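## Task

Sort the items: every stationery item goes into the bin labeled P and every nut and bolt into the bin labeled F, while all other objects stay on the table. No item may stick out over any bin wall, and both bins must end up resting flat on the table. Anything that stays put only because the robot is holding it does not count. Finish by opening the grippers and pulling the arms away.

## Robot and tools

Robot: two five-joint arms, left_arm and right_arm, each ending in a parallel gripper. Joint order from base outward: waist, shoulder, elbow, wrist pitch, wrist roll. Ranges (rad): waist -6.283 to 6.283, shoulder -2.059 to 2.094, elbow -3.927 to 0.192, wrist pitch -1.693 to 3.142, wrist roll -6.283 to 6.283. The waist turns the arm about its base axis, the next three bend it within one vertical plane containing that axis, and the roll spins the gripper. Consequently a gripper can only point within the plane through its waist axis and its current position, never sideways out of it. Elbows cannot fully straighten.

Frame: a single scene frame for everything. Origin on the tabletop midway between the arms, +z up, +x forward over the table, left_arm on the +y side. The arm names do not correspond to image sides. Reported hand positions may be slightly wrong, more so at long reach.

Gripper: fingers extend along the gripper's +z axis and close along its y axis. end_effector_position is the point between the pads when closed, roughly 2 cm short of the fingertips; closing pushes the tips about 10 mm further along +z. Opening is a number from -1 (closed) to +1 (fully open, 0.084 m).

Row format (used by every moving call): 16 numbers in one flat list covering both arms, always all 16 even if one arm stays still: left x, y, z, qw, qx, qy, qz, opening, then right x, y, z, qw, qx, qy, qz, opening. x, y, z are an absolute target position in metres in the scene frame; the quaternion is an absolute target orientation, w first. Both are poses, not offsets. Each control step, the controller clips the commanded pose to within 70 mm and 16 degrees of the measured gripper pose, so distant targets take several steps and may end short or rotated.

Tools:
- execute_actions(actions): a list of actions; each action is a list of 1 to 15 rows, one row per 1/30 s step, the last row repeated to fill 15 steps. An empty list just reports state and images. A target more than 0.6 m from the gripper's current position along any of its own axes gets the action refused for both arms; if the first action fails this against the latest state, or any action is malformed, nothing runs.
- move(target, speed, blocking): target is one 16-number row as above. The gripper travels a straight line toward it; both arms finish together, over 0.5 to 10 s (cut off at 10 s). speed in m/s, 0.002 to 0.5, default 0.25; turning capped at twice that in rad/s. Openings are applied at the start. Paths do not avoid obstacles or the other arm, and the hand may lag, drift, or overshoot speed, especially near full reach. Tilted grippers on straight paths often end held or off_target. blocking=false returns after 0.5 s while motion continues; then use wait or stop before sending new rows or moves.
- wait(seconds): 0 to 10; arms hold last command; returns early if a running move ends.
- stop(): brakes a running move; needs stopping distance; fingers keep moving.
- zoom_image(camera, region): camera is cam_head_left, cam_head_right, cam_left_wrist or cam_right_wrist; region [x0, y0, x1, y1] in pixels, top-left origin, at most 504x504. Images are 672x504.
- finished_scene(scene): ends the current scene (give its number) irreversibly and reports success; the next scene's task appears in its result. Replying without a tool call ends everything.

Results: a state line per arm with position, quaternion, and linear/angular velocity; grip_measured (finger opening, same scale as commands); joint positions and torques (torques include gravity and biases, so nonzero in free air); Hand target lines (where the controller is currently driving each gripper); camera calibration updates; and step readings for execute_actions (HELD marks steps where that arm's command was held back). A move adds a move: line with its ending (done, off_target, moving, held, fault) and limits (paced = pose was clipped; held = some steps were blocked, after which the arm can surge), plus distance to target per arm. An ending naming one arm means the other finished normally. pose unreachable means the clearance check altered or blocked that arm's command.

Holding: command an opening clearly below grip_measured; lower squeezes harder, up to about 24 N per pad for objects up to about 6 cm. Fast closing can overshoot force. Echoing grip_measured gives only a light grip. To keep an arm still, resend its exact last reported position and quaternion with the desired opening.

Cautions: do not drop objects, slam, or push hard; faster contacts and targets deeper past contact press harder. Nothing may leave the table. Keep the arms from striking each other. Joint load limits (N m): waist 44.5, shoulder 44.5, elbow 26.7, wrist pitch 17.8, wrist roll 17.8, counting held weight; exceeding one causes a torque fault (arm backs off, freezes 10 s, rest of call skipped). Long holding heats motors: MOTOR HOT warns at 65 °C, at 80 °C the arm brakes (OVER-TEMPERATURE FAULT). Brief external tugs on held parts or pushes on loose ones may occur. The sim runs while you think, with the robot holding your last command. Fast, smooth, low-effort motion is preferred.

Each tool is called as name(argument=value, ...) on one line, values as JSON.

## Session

execute_actions(actions=[])

Scene clock: 0.00 s.
left_arm: end_effector_position=(+0.1488, +0.1504, +0.2323) grip_measured=+1.00 end_effector_quat_wxyz=(+0.204, +0.959, +0.183, +0.075) end_effector_velocity=(-0.000, -0.000, +0.000) end_effector_angular_velocity=(-0.000, -0.000, -0.001) | right_arm: end_effector_position=(+0.0337, -0.5894, +0.2845) grip_measured=+1.00 end_effector_quat_wxyz=(-0.193, +0.090, +0.761, +0.613) end_effector_velocity=(+0.000, +0.000, -0.000) end_effector_angular_velocity=(+0.001, +0.000, +0.001)
Joint positions: left_arm=[-1.234 -1.079 -0.21   0.85  -1.407  0.084] | right_arm=[-1.374  0.439 -1.503  2.459  1.993  0.084]
Joint velocities: left_arm=[-0.001 -0.001 -0.     0.001  0.     0.   ] | right_arm=[ 0.001  0.001  0.001 -0.    -0.    -0.   ]
Joint torques (N m, as the arm reports them, + toward a larger angle): no reading
Motor temperatures (°C, as the motors report them): left_arm=[32 33 33 32 31] | right_arm=[32 30 33 32 31]
Hand target (left_arm): +0.149, +0.150, +0.232; +0.204, +0.959, +0.183, +0.075
Hand target (right_arm): +0.034, -0.589, +0.285; -0.193, +0.090, +0.761, +0.613
camera_calibration (this result's frames):
cam_left_wrist: T_world_to_cam=[[0.31772, -0.864595, 0.389268, 0.0260001], [-0.928588, -0.366757, -0.0566842, 0.264266], [0.191775, -0.34346, -0.919379, 0.369587], [0, 0, 0, 1]] pos_world=[0.166256, 0.246339, 0.344649]
cam_right_wrist: T_world_to_cam=[[0.355333, 0.257158, 0.89867, -0.0788997], [0.91671, 0.0920472, -0.388805, 0.202441], [-0.182704, 0.961976, -0.203032, 0.763131], [0, 0, 0, 1]] pos_world=[-0.0181163, -0.732458, 0.304555]

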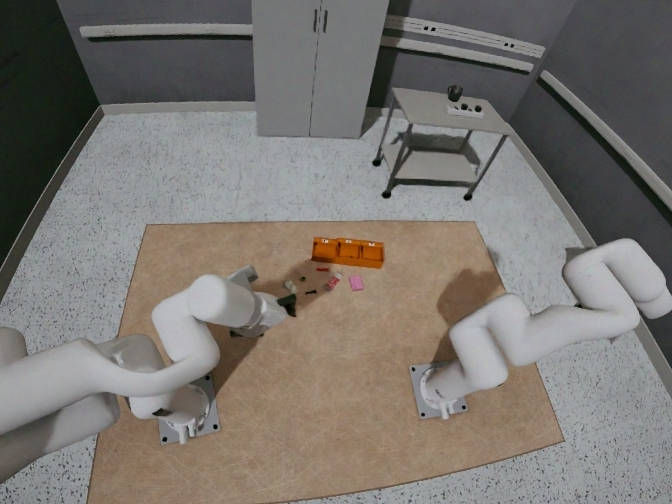

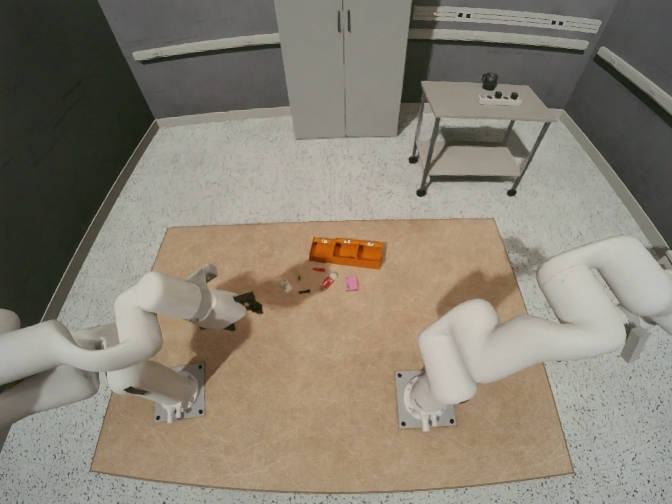

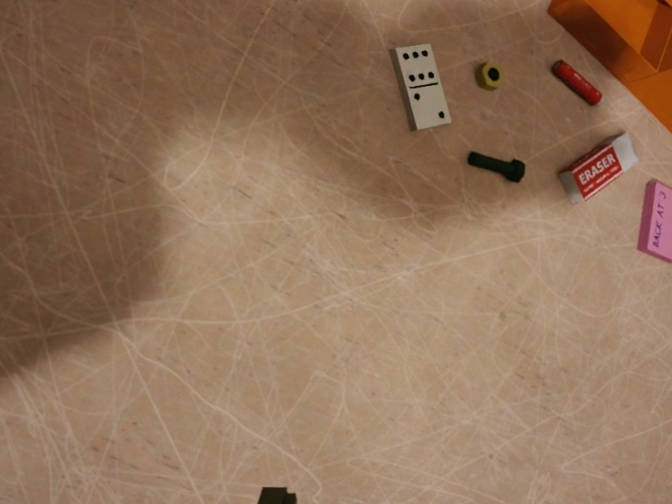

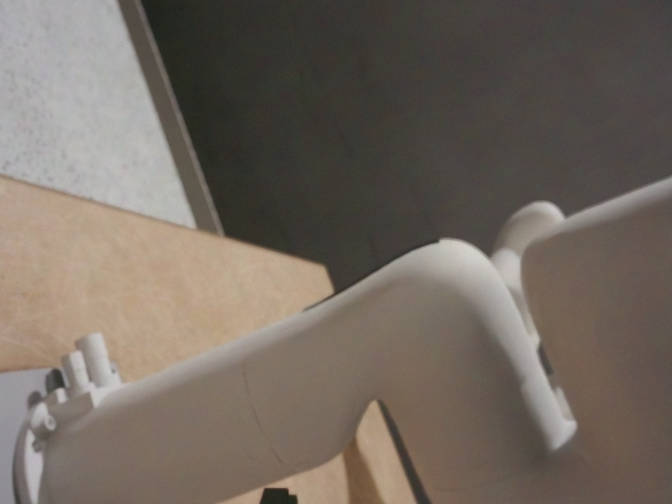

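zoom_image(camera="cam_left_wrist", region=[372,0,672,280])

zoom_image(camera="cam_head_left", region=[270,225,400,305])

zoom_image(camera="cam_head_right", region=[270,225,400,305])

Region (372, 0, 672, 280) of cam_left_wrist's 672x504 image, scaled by 1.680, with more detail than that image has; it fills the top 470 rows of this view, and the rest is white.

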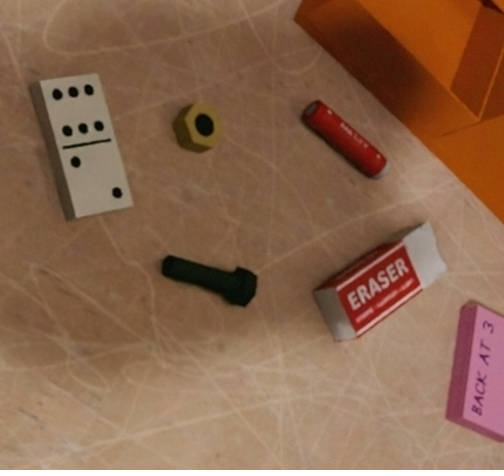

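Region (270, 225, 400, 305) of cam_head_left's 672x504 image, scaled by 3.877, with more detail than that image has; it fills the top 310 rows of this view, and the rest is white.

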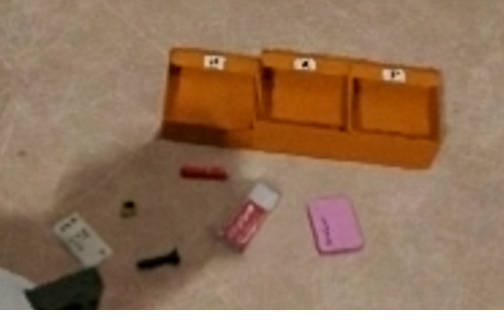

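Region (270, 225, 400, 305) of cam_head_right's 672x504 image, scaled by 3.877, with more detail than that image has; it fills the top 310 rows of this view, and the rest is white.

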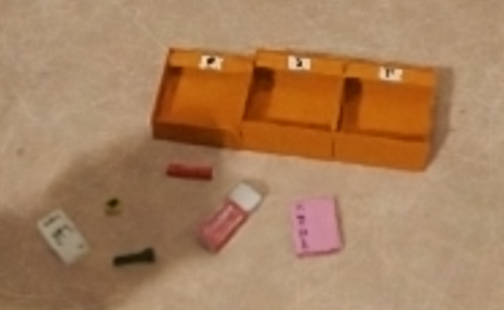

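move(target=[0.34,-0.01,0.25,0,1,0,0,1,0.38,-0.36,0.2,0,1,0,0,1], speed=0.35)

Scene clock: 6.83 s.
left_arm: end_effector_position=(+0.3402, -0.0098, +0.2503) grip_measured=+1.00 end_effector_quat_wxyz=(+0.000, +1.000, +0.000, +0.000) end_effector_velocity=(+0.000, +0.001, -0.000) end_effector_angular_velocity=(+0.001, +0.001, +0.000) | right_arm: end_effector_position=(+0.3803, -0.3597, +0.1999) grip_measured=+1.00 end_effector_quat_wxyz=(+0.000, +1.000, -0.001, +0.000) end_effector_velocity=(+0.000, -0.000, +0.000) end_effector_angular_velocity=(-0.001, -0.010, -0.009)
Joint positions: left_arm=[-1.083  0.23  -1.493  1.263 -0.879  0.084] | right_arm=[-0.085 -0.228 -0.817  1.044  6.191  0.084]
Joint velocities: left_arm=[ 0.001  0.     0.     0.001  0.001 -0.   ] | right_arm=[-0.    -0.007  0.009 -0.011  0.009  0.   ]
Joint torques (N m, as the arm reports them, + toward a larger angle): left_arm=[  0.16 -21.01 -11.34  -2.25  -0.36] | right_arm=[  2.47 -13.37  -9.99  -1.36   0.33]
Motor temperatures (°C, as the motors report them): left_arm=[32 33 34 32 31] | right_arm=[32 30 34 32 31]
Hand target (left_arm): +0.340, -0.010, +0.250; +0.000, +1.000, +0.000, +0.000
Hand target (right_arm): +0.380, -0.360, +0.200; +0.000, +1.000, -0.001, +0.001
Off the commanded pose (left_arm): 0.000 m, 0 deg.
Off the commanded pose (right_arm): 0.000 m, 0 deg.
move: done; limits=paced
camera_calibration (this result's frames):
cam_left_wrist: T_world_to_cam=[[-0.0107129, -0.999432, -0.031941, 0.0354755], [-0.999772, 0.0101162, 0.018782, 0.393263], [-0.0184482, 0.0321349, -0.999313, 0.389638], [0, 0, 0, 1]] pos_world=[0.400742, 0.0189561, 0.383118]
cam_right_wrist: T_world_to_cam=[[0.0122696, -0.999588, -0.0259468, -0.321833], [-0.999867, -0.0125424, 0.0103776, 0.442176], [-0.0106987, 0.025816, -0.999609, 0.345451], [0, 0, 0, 1]] pos_world=[0.449762, -0.325073, 0.332377]

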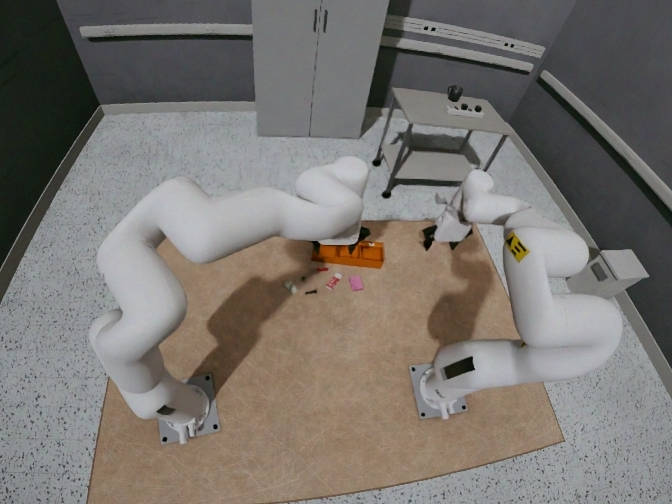

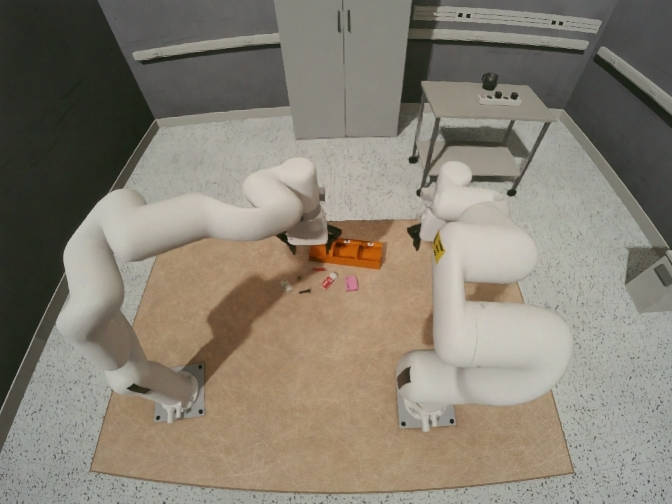

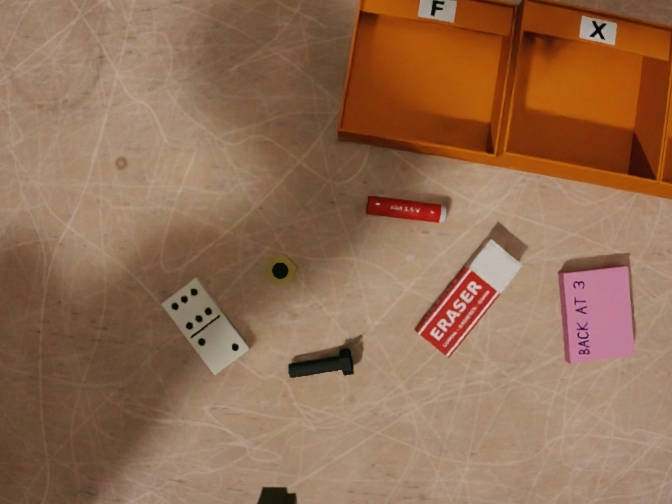

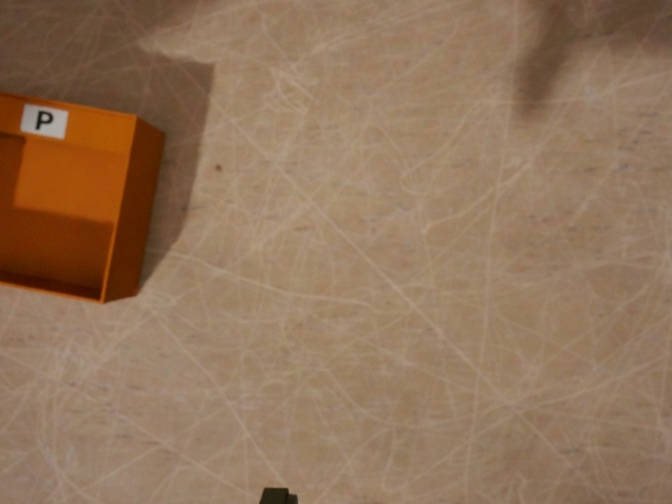

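zoom_image(camera="cam_left_wrist", region=[340,170,480,250])

zoom_image(camera="cam_left_wrist", region=[330,0,672,210])

Region (340, 170, 480, 250) of cam_left_wrist's 672x504 image, scaled by 3.600, with more detail than that image has; it fills the top 288 rows of this view, and the rest is white.

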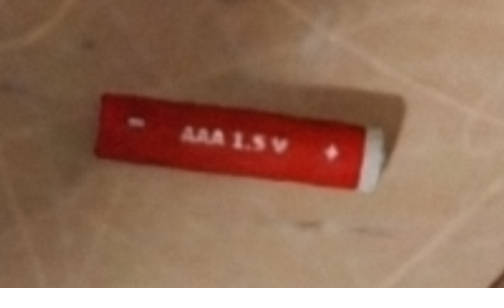

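Region (330, 0, 672, 210) of cam_left_wrist's 672x504 image, scaled by 1.474, with more detail than that image has; it fills the top 309 rows of this view, and the rest is white.

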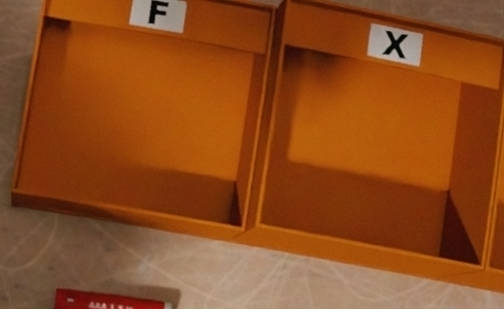

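zoom_image(camera="cam_left_wrist", region=[240,230,380,400])

Region (240, 230, 380, 400) of cam_left_wrist's 672x504 image, scaled by 2.965, with more detail than that image has; it fills the left 415 columns of this view, and the rest is white.

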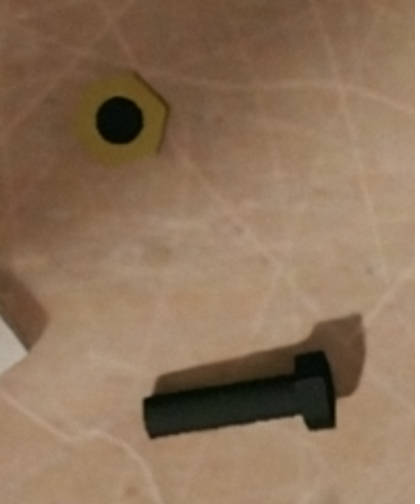

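move(target=[0.388,0.061,0.08,0,0.5878,0.8090,0,-0.4,0.356,-0.118,0.11,0,0.0436,0.999,0,0.3], speed=0.5)

Scene clock: 13.50 s.
left_arm: end_effector_position=(+0.3881, +0.0609, +0.0801) grip_measured=-0.42 end_effector_quat_wxyz=(+0.000, +0.588, +0.809, -0.000) end_effector_velocity=(-0.000, +0.001, -0.001) end_effector_angular_velocity=(+0.001, +0.001, +0.007) | right_arm: end_effector_position=(+0.3561, -0.1179, +0.1099) grip_measured=+0.29 end_effector_quat_wxyz=(-0.000, +0.044, +0.999, -0.000) end_effector_velocity=(+0.000, +0.001, +0.000) end_effector_angular_velocity=(+0.000, -0.001, +0.013)
Joint positions: left_arm=[-0.927  0.358 -1.158  0.8   -2.606  0.026] | right_arm=[ 0.51   0.002 -0.779  0.777  3.731  0.056]
Joint velocities: left_arm=[ 0.001  0.002  0.001 -0.002 -0.006  0.   ] | right_arm=[ 0.002  0.003 -0.003 -0.    -0.011 -0.   ]
Joint torques (N m, as the arm reports them, + toward a larger angle): left_arm=[  0.32 -21.2   -9.86  -2.04  -0.28] | right_arm=[  2.01 -16.01  -8.72  -1.42   0.25]
Motor temperatures (°C, as the motors report them): left_arm=[32 34 34 32 31] | right_arm=[32 30 34 32 31]
Hand target (left_arm): +0.388, +0.061, +0.080; +0.000, +0.588, +0.809, -0.000
Hand target (right_arm): +0.356, -0.118, +0.110; -0.000, +0.044, +0.999, -0.000
Off the commanded pose (left_arm): 0.000 m, 0 deg.
Off the commanded pose (right_arm): 0.000 m, 0 deg.
move: done
camera_calibration (this result's frames):
cam_left_wrist: T_world_to_cam=[[0.954157, 0.297584, -0.0320544, -0.352221], [0.298265, -0.954294, 0.019012, -0.00141993], [-0.0249317, -0.0277011, -0.999305, 0.224308], [0, 0, 0, 1]] pos_world=[0.342091, 0.109674, 0.212889]
cam_right_wrist: T_world_to_cam=[[0.0744833, 0.996879, -0.026148, 0.131078], [0.99718, -0.0742123, 0.0111866, -0.296574], [0.00921122, -0.0269075, -0.999595, 0.235645], [0, 0, 0, 1]] pos_world=[0.283804, -0.146338, 0.242294]

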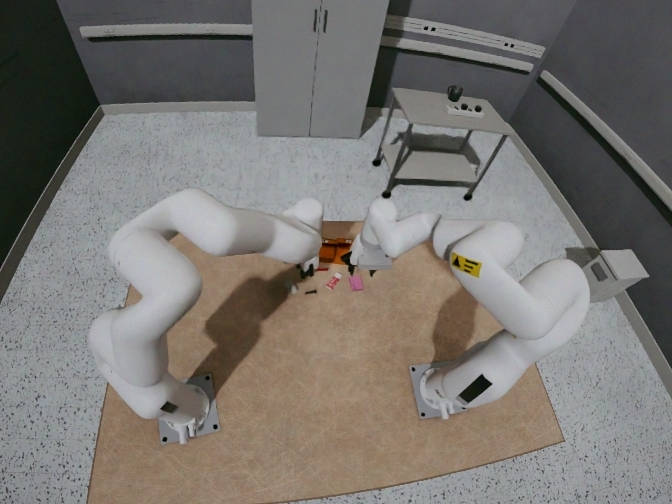

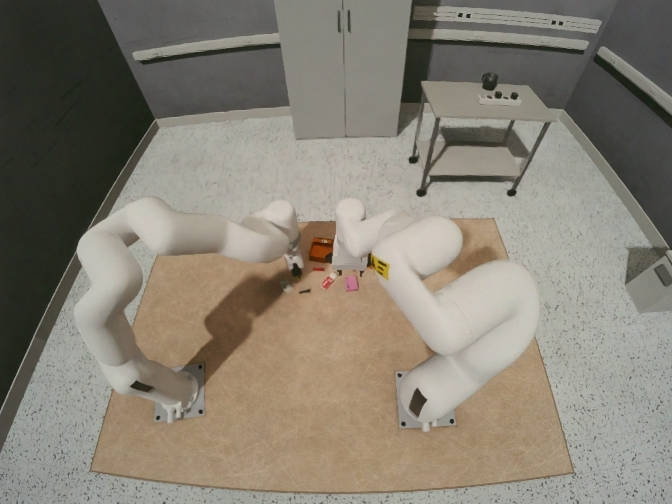

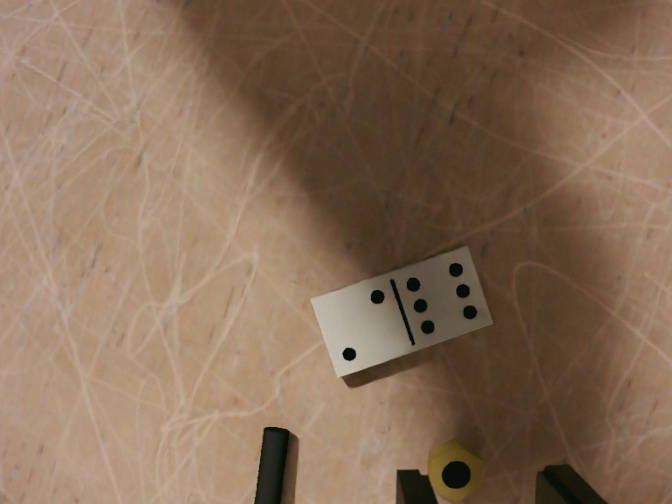

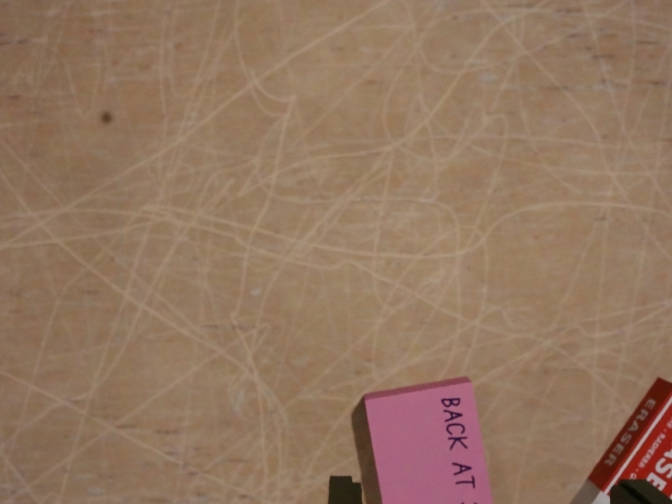

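zoom_image(camera="cam_right_wrist", region=[300,350,672,504])

Region (300, 350, 672, 504) of cam_right_wrist's 672x504 image, scaled by 1.355, with more detail than that image has; it fills the top 209 rows of this view, and the rest is white.

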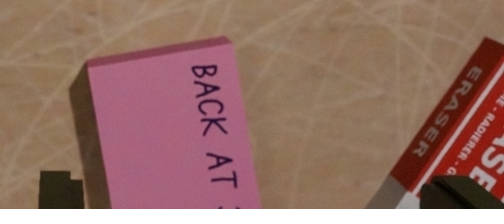

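move(target=[0.3903,0.0542,0.0245,0,0.5878,0.8090,0,-0.4,0.369,-0.120,0.025,0,-0.0523,0.9986,0,0.3], speed=0.12)

Scene clock: 15.83 s.
left_arm: end_effector_position=(+0.3904, +0.0541, +0.0248) grip_measured=-0.42 end_effector_quat_wxyz=(+0.000, +0.588, +0.809, -0.000) end_effector_velocity=(+0.000, -0.000, -0.001) end_effector_angular_velocity=(-0.001, -0.001, -0.000) | right_arm: end_effector_position=(+0.3690, -0.1200, +0.0252) grip_measured=+0.29 end_effector_quat_wxyz=(+0.000, -0.052, +0.999, +0.000) end_effector_velocity=(+0.000, +0.000, -0.003) end_effector_angular_velocity=(-0.001, +0.002, +0.005)
Joint positions: left_arm=[-0.933  0.485 -1.165  0.68  -2.613  0.026] | right_arm=[ 0.491  0.234 -0.771  0.536  3.52   0.056]
Joint velocities: left_arm=[-0.     0.003 -0.001 -0.003  0.    -0.   ] | right_arm=[ 0.     0.01  -0.002 -0.006 -0.004 -0.   ]
Joint torques (N m, as the arm reports them, + toward a larger angle): left_arm=[  0.58 -22.1   -9.28  -2.    -0.28] | right_arm=[  1.79 -17.42  -7.49  -1.3    0.21]
Motor temperatures (°C, as the motors report them): left_arm=[32 34 34 32 31] | right_arm=[32 30 34 32 31]
Hand target (left_arm): +0.390, +0.054, +0.025; -0.000, +0.588, +0.809, -0.000
Hand target (right_arm): +0.369, -0.120, +0.025; +0.000, -0.052, +0.999, -0.000
Off the commanded pose (left_arm): 0.000 m, 0 deg.
Off the commanded pose (right_arm): 0.000 m, 0 deg.
move: done
camera_calibration (this result's frames):
cam_left_wrist: T_world_to_cam=[[0.953923, 0.298342, -0.031977, -0.354144], [0.299024, -0.954054, 0.0191429, -0.00778312], [-0.0247967, -0.0278228, -0.999305, 0.16881], [0, 0, 0, 1]] pos_world=[0.34434, 0.102927, 0.157517]
cam_right_wrist: T_world_to_cam=[[-0.118018, 0.992672, -0.025957, 0.2005], [0.992904, 0.118349, 0.0115941, -0.283995], [0.0145811, -0.0244045, -0.999596, 0.149133], [0, 0, 0, 1]] pos_world=[0.303468, -0.16178, 0.15757]

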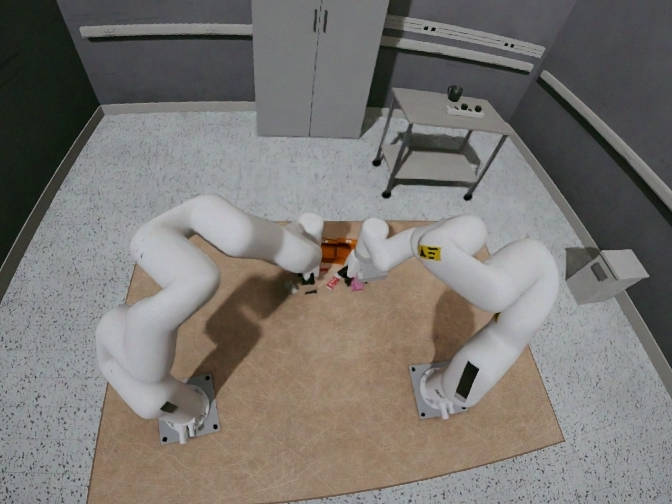

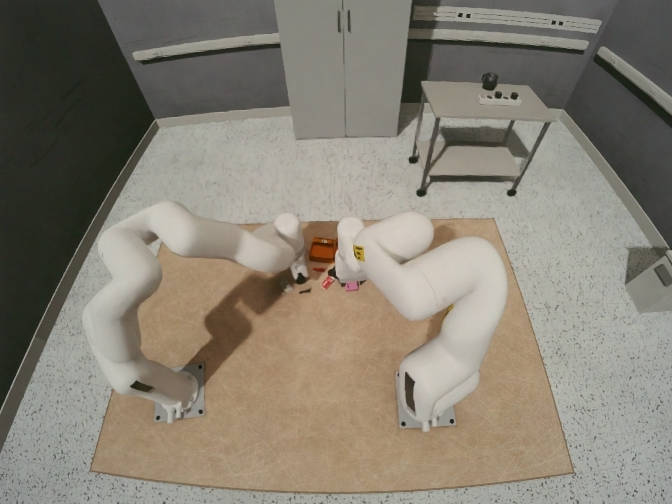

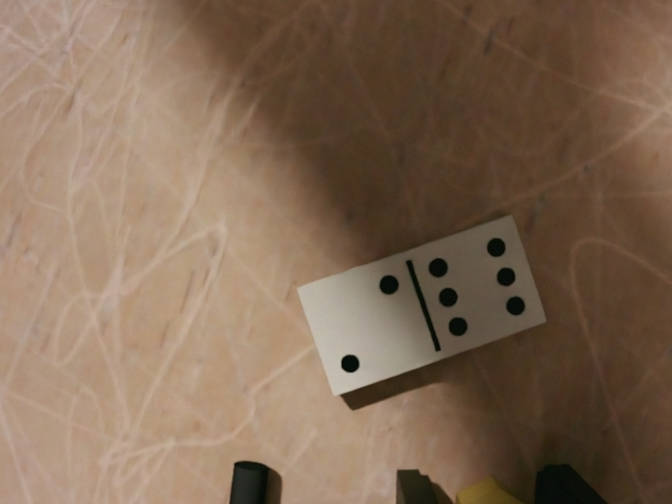

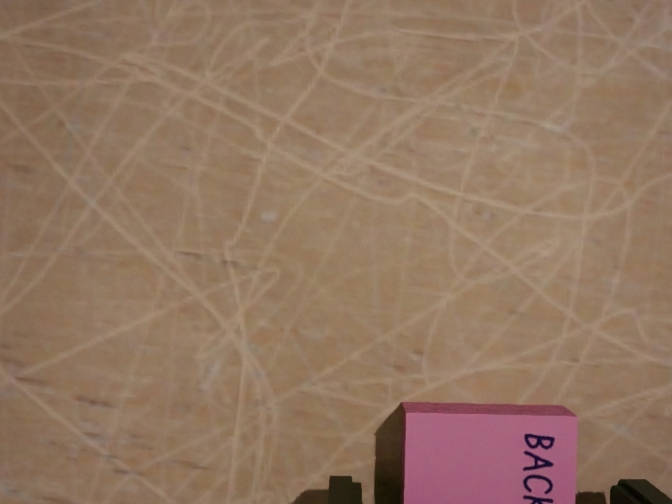

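move(target=[0.3903,0.0542,0.0245,0,0.5878,0.8090,0,-1,0.369,-0.120,0.025,0,-0.0523,0.9986,0,-0.6], speed=0.12)

move(target=[0.3903,0.0542,0.09,0,0.5878,0.8090,0,-1,0.369,-0.120,0.10,0,-0.0523,0.9986,0,-0.6], speed=0.2)

Scene clock: 16.67 s.
left_arm: end_effector_position=(+0.3904, +0.0542, +0.0246) grip_measured=-0.67 end_effector_quat_wxyz=(+0.000, +0.588, +0.809, -0.000) end_effector_velocity=(+0.000, -0.001, +0.001) end_effector_angular_velocity=(-0.002, -0.002, -0.001) | right_arm: end_effector_position=(+0.3690, -0.1200, +0.0250) grip_measured=-0.16 end_effector_quat_wxyz=(+0.000, -0.052, +0.999, -0.000) end_effector_velocity=(-0.000, +0.000, -0.000) end_effector_angular_velocity=(-0.000, +0.000, +0.001)
Joint positions: left_arm=[-0.933  0.485 -1.165  0.68  -2.613  0.015] | right_arm=[ 0.491  0.234 -0.771  0.536  3.519  0.037]
Joint velocities: left_arm=[-0.    -0.002  0.    -0.001  0.001  0.   ] | right_arm=[ 0.     0.001 -0.     0.    -0.    -0.   ]
Joint torques (N m, as the arm reports them, + toward a larger angle): left_arm=[  0.55 -21.97  -9.15  -2.04  -0.37] | right_arm=[  1.74 -17.41  -7.14  -1.27   0.16]
Motor temperatures (°C, as the motors report them): left_arm=[32 34 34 32 31] | right_arm=[32 30 34 32 31]
Hand target (left_arm): +0.390, +0.054, +0.024; -0.000, +0.588, +0.809, -0.000
Hand target (right_arm): +0.369, -0.120, +0.025; +0.000, -0.052, +0.999, -0.000
Off the commanded pose (left_arm): 0.000 m, 0 deg.
Off the commanded pose (right_arm): 0.000 m, 0 deg.
move: done
camera_calibration (this result's frames):
cam_left_wrist: T_world_to_cam=[[0.953922, 0.298342, -0.0320029, -0.354118], [0.299024, -0.954054, 0.0190997, -0.00774798], [-0.0248342, -0.0277893, -0.999305, 0.168636], [0, 0, 0, 1]] pos_world=[0.344306, 0.102943, 0.157334]
cam_right_wrist: T_world_to_cam=[[-0.118437, 0.99262, -0.0260566, 0.200662], [0.992858, 0.118763, 0.0113325, -0.283931], [0.0143435, -0.0245283, -0.999596, 0.149003], [0, 0, 0, 1]] pos_world=[0.303532, -0.161806, 0.157389]

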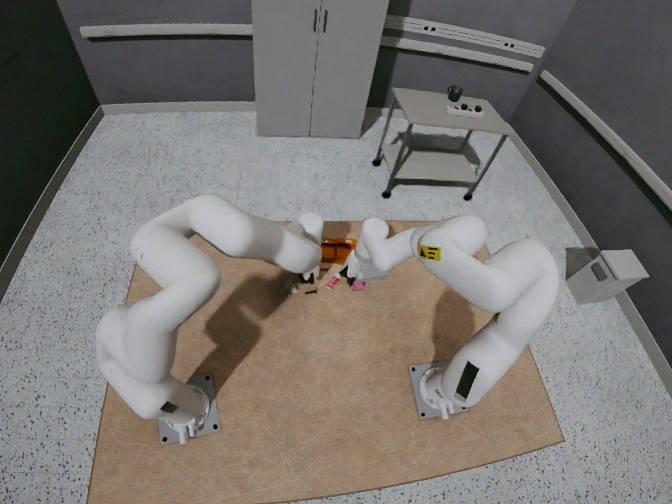

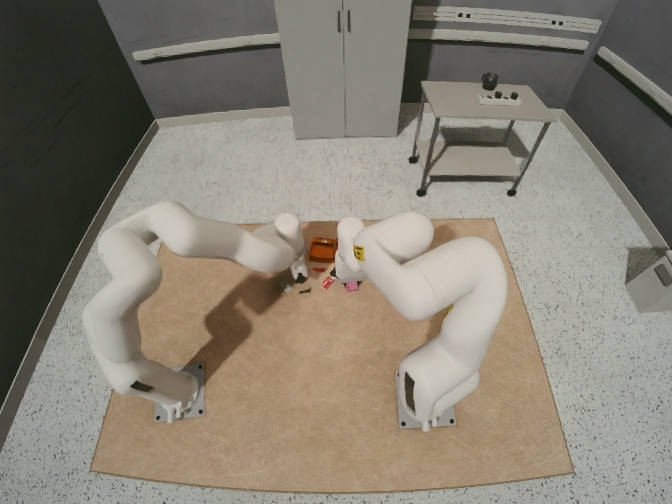

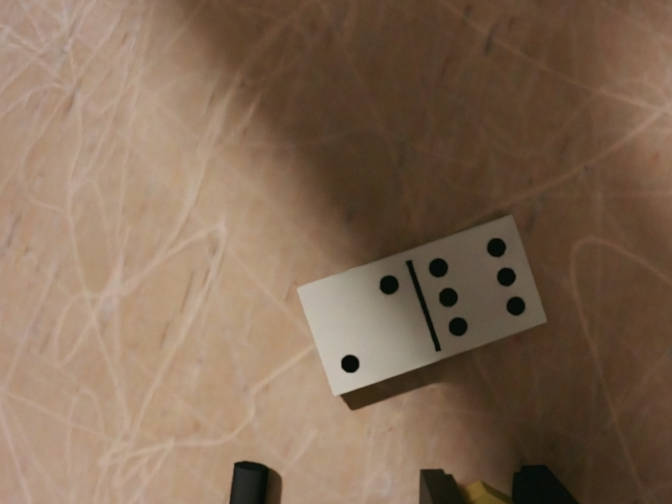

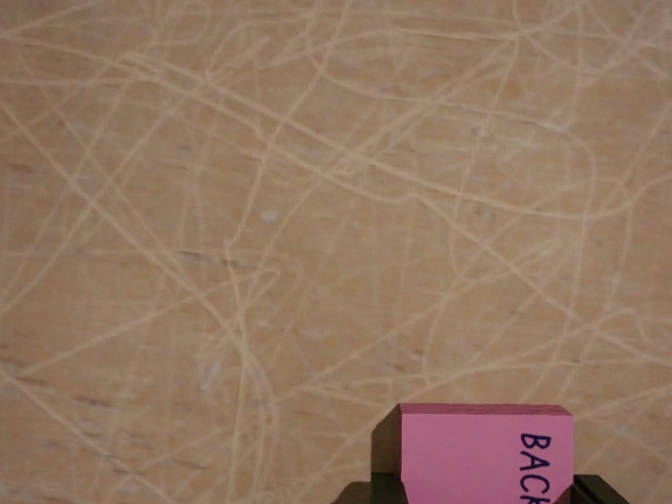

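Scene clock: 17.73 s.
left_arm: end_effector_position=(+0.3902, +0.0543, +0.0896) grip_measured=-0.67 end_effector_quat_wxyz=(-0.000, +0.588, +0.809, +0.000) end_effector_velocity=(+0.001, +0.001, +0.002) end_effector_angular_velocity=(+0.000, +0.000, +0.002) | right_arm: end_effector_position=(+0.3689, -0.1201, +0.0996) grip_measured=-0.16 end_effector_quat_wxyz=(-0.000, -0.052, +0.999, -0.000) end_effector_velocity=(-0.000, +0.000, +0.003) end_effector_angular_velocity=(-0.000, +0.001, +0.001)
Joint positions: left_arm=[-0.933  0.36  -1.191  0.832 -2.613  0.015] | right_arm=[ 0.491  0.055 -0.808  0.753  3.519  0.037]
Joint velocities: left_arm=[ 0.002 -0.003 -0.002  0.006  0.     0.   ] | right_arm=[ 0.001 -0.007 -0.002  0.009 -0.    -0.   ]
Joint torques (N m, as the arm reports them, + toward a larger angle): left_arm=[  0.25 -21.06 -10.05  -2.09  -0.23] | right_arm=[  2.26 -16.36  -8.98  -1.09   0.29]
Motor temperatures (°C, as the motors report them): left_arm=[32 34 35 32 31] | right_arm=[32 30 34 32 31]
Hand target (left_arm): +0.390, +0.054, +0.090; +0.000, +0.588, +0.809, -0.000
Hand target (right_arm): +0.369, -0.120, +0.100; +0.000, -0.052, +0.999, -0.000
Off the commanded pose (left_arm): 0.000 m, 0 deg.
Off the commanded pose (right_arm): 0.000 m, 0 deg.
move: done
camera_calibration (this result's frames):
cam_left_wrist: T_world_to_cam=[[0.95391, 0.298345, -0.032329, -0.351859], [0.299023, -0.954066, 0.0185547, -0.00870831], [-0.0253082, -0.0273666, -0.999305, 0.233735], [0, 0, 0, 1]] pos_world=[0.344161, 0.103064, 0.222359]
cam_right_wrist: T_world_to_cam=[[-0.118455, 0.992614, -0.0262094, 0.202669], [0.992861, 0.118773, 0.0109307, -0.284631], [0.0139629, -0.0247275, -0.999597, 0.22374], [0, 0, 0, 1]] pos_world=[0.303482, -0.161833, 0.232073]

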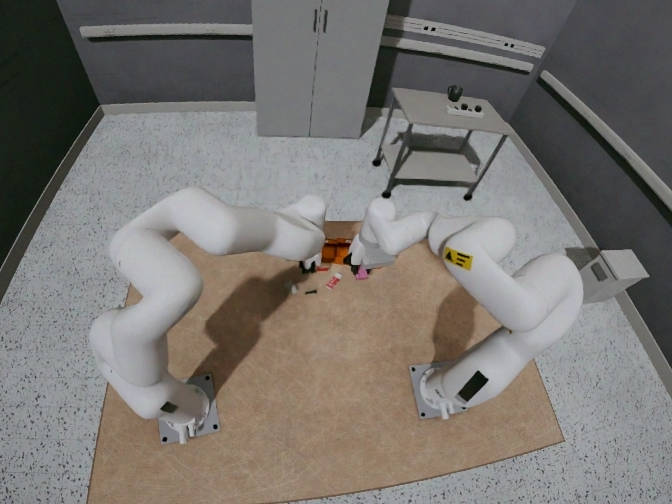

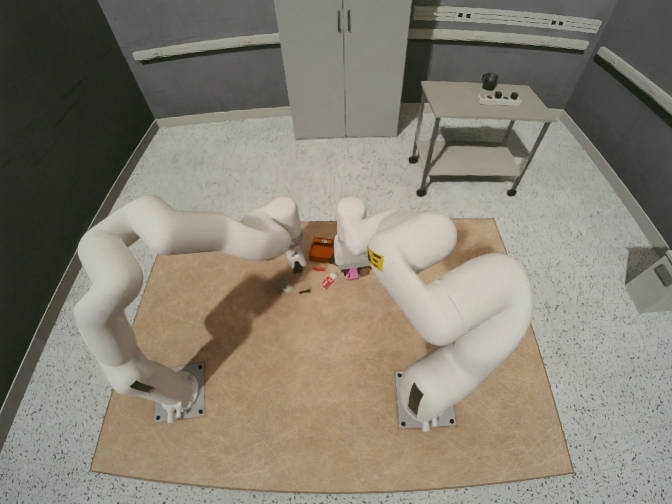

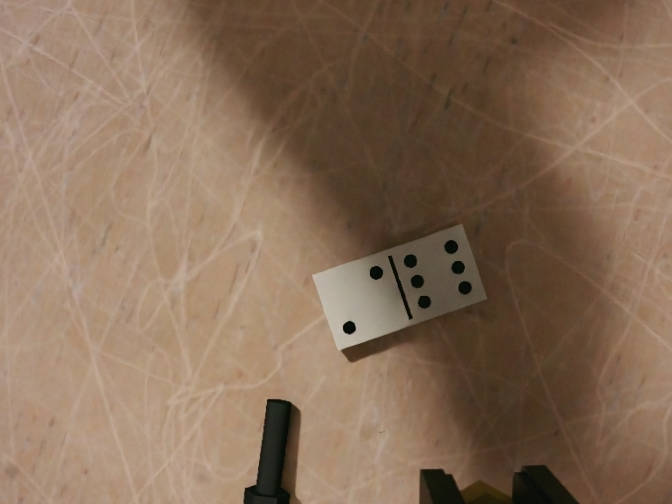

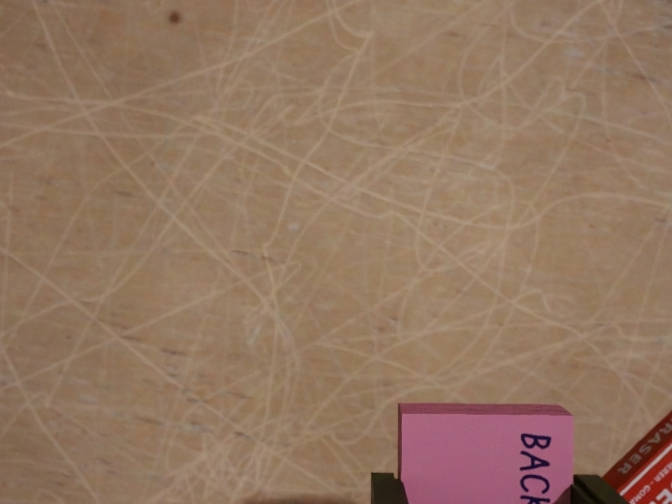

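move(target=[0.4915,0.0,0.10,0,0.7431,0.6691,0,-1,0.4605,-0.182,0.12,0,0.0872,0.9962,0,-0.6], speed=0.25)

Scene clock: 19.53 s.
left_arm: end_effector_position=(+0.4912, +0.0003, +0.1002) grip_measured=-0.67 end_effector_quat_wxyz=(+0.001, +0.743, +0.669, +0.000) end_effector_velocity=(+0.003, -0.001, +0.000) end_effector_angular_velocity=(+0.012, +0.014, -0.006) | right_arm: end_effector_position=(+0.4602, -0.1820, +0.1199) grip_measured=-0.16 end_effector_quat_wxyz=(+0.000, +0.087, +0.996, -0.000) end_effector_velocity=(+0.002, -0.001, +0.000) end_effector_angular_velocity=(-0.000, +0.001, -0.004)
Joint positions: left_arm=[-0.892  0.723 -1.802  1.076 -2.153  0.015] | right_arm=[ 0.294  0.206 -1.071  0.865  3.601  0.037]
Joint velocities: left_arm=[ 0.001  0.03  -0.054  0.043  0.007 -0.   ] | right_arm=[-0.003  0.004 -0.006  0.003  0.001  0.   ]
Joint torques (N m, as the arm reports them, + toward a larger angle): left_arm=[  0.01 -27.62 -10.9   -2.07  -0.08] | right_arm=[  2.   -19.66  -8.98  -1.28   0.52]
Motor temperatures (°C, as the motors report them): left_arm=[32 34 35 32 31] | right_arm=[32 30 34 32 31]
Hand target (left_arm): +0.492, +0.000, +0.100; +0.000, +0.743, +0.669, +0.000
Hand target (right_arm): +0.460, -0.182, +0.120; -0.000, +0.087, +0.996, -0.000
Off the commanded pose (left_arm): 0.000 m, 0 deg.
Off the commanded pose (right_arm): 0.000 m, 0 deg.
move: done
camera_calibration (this result's frames):
cam_left_wrist: T_world_to_cam=[[0.992941, -0.11472, -0.0301117, -0.451087], [-0.114143, -0.993259, 0.0202051, 0.112136], [-0.0322266, -0.0166254, -0.999342, 0.248842], [0, 0, 0, 1]] pos_world=[0.468721, 0.0637687, 0.23283]
cam_right_wrist: T_world_to_cam=[[0.159284, 0.986889, -0.0260584, 0.146616], [0.987208, -0.159036, 0.0113262, -0.416185], [0.00703349, -0.0275292, -0.999596, 0.243831], [0, 0, 0, 1]] pos_world=[0.385792, -0.20417, 0.252267]

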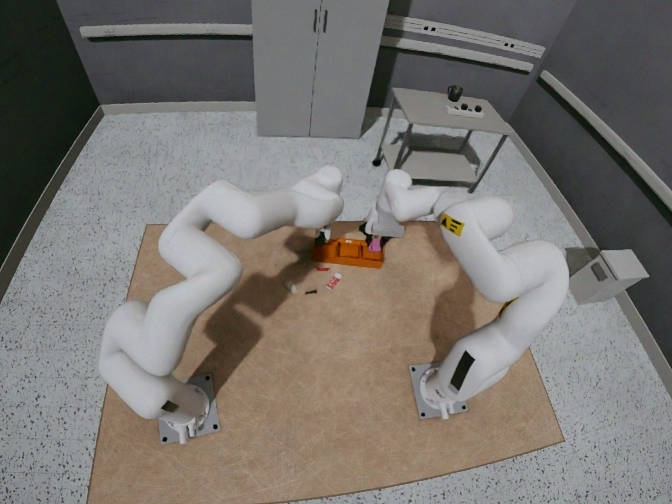

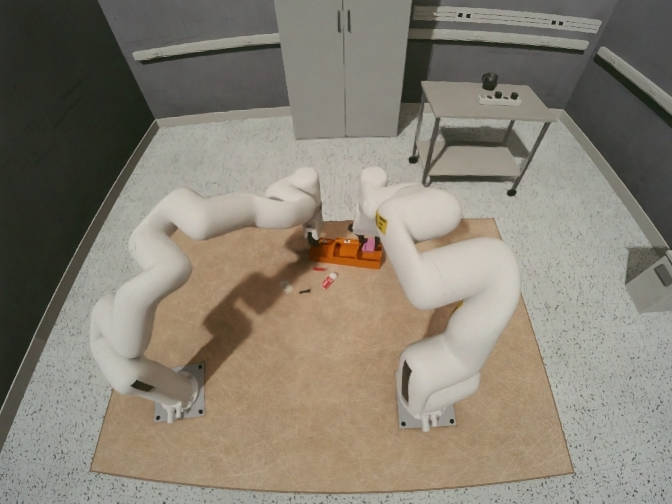

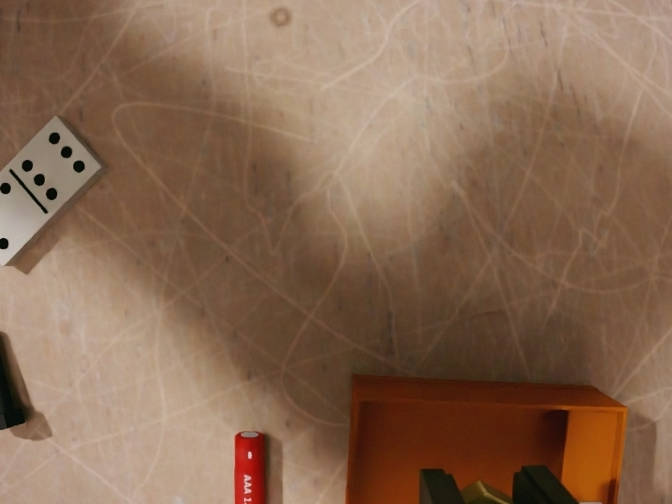

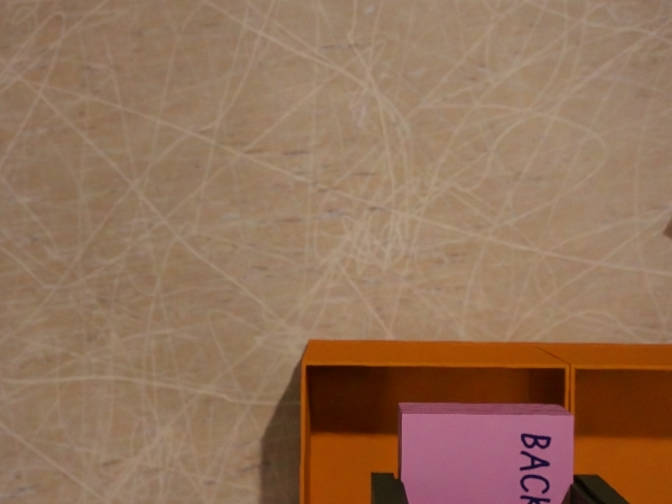

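move(target=[0.4917,0.005,0.032,0,0.7431,0.6691,0,-1,0.4616,-0.1858,0.030,0,0.0872,0.9962,0,-0.6], speed=0.1)

Scene clock: 21.50 s.
left_arm: end_effector_position=(+0.4918, +0.0049, +0.0325) grip_measured=-0.67 end_effector_quat_wxyz=(+0.000, +0.743, +0.669, +0.000) end_effector_velocity=(-0.001, -0.000, -0.003) end_effector_angular_velocity=(+0.001, +0.002, -0.001) | right_arm: end_effector_position=(+0.4624, -0.1855, +0.0318) grip_measured=-0.16 end_effector_quat_wxyz=(+0.001, +0.087, +0.996, +0.000) end_effector_velocity=(+0.002, +0.001, -0.001) end_effector_angular_velocity=(+0.001, -0.004, +0.001)
Joint positions: left_arm=[-0.885  0.81  -1.747  0.937 -2.146  0.015] | right_arm=[ 0.286  0.38  -1.02   0.638  3.594  0.037]
Joint velocities: left_arm=[-0.001  0.005  0.    -0.003  0.    -0.   ] | right_arm=[ 0.     0.005 -0.004 -0.006 -0.     0.   ]
Joint torques (N m, as the arm reports them, + toward a larger angle): left_arm=[  0.57 -27.88 -10.42  -2.15  -0.28] | right_arm=[  2.   -15.29  -6.83  -2.28   0.43]
Motor temperatures (°C, as the motors report them): left_arm=[32 34 35 32 31] | right_arm=[32 30 34 32 31]
Hand target (left_arm): +0.492, +0.005, +0.032; +0.000, +0.743, +0.669, -0.000
Hand target (right_arm): +0.462, -0.186, +0.030; -0.000, +0.087, +0.996, -0.000
Off the commanded pose (left_arm): 0.001 m, 0 deg.
Off the commanded pose (right_arm): 0.002 m, 0 deg.
move: done
camera_calibration (this result's frames):
cam_left_wrist: T_world_to_cam=[[0.992811, -0.115401, -0.0317775, -0.453073], [-0.114834, -0.9932, 0.0191297, 0.118484], [-0.033769, -0.0153431, -0.999312, 0.182], [0, 0, 0, 1]] pos_world=[0.469568, 0.0681856, 0.165211]
cam_right_wrist: T_world_to_cam=[[0.159789, 0.986838, -0.0248726, 0.147179], [0.987103, -0.159483, 0.0138594, -0.418046], [0.00971027, -0.0267664, -0.999595, 0.15459], [0, 0, 0, 1]] pos_world=[0.387636, -0.207775, 0.163982]

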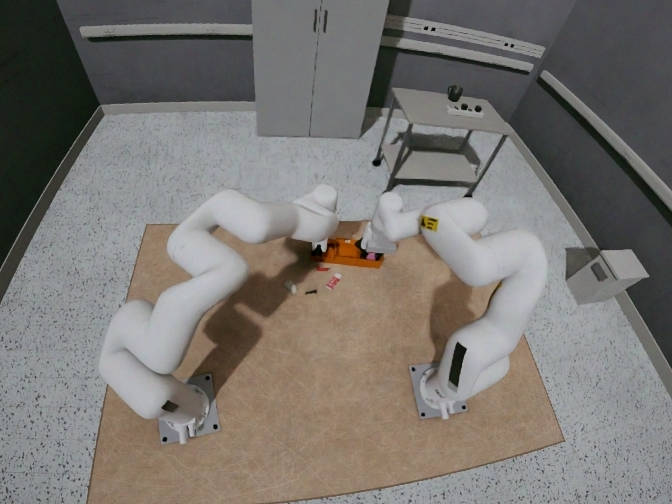

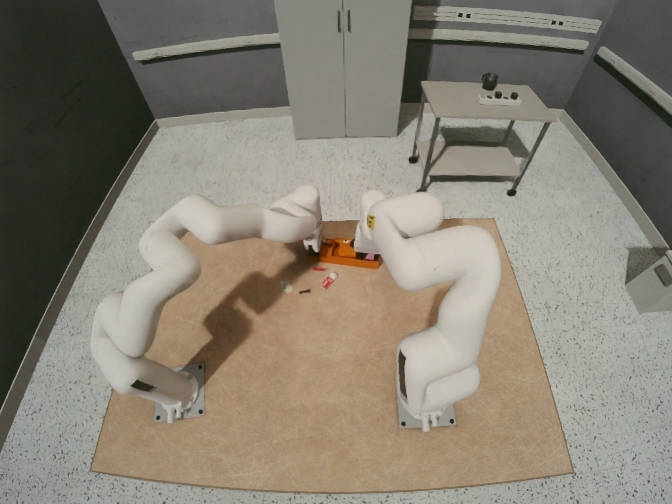

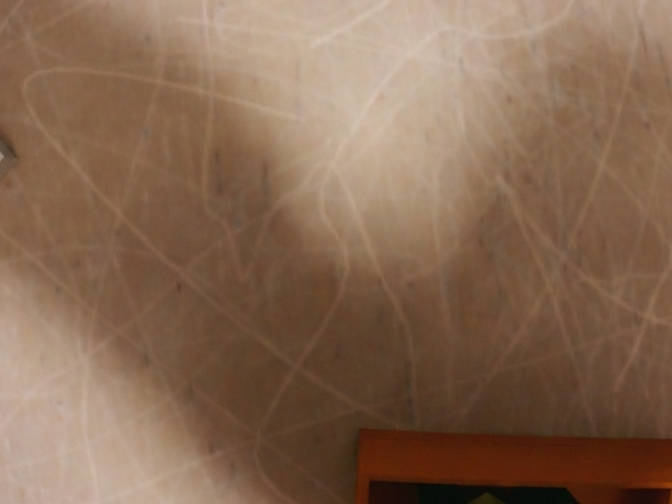

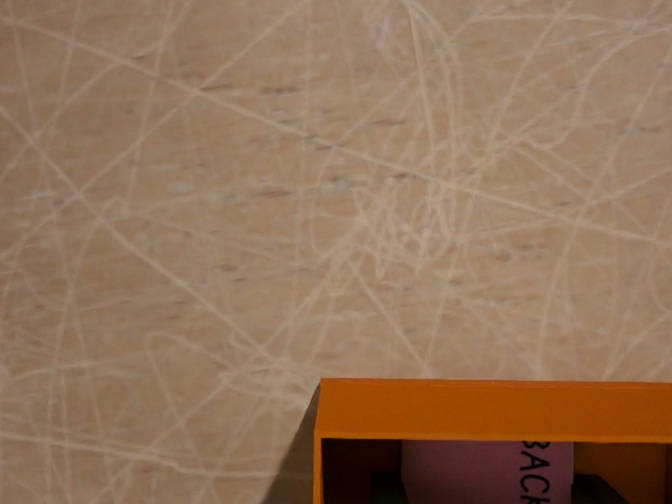

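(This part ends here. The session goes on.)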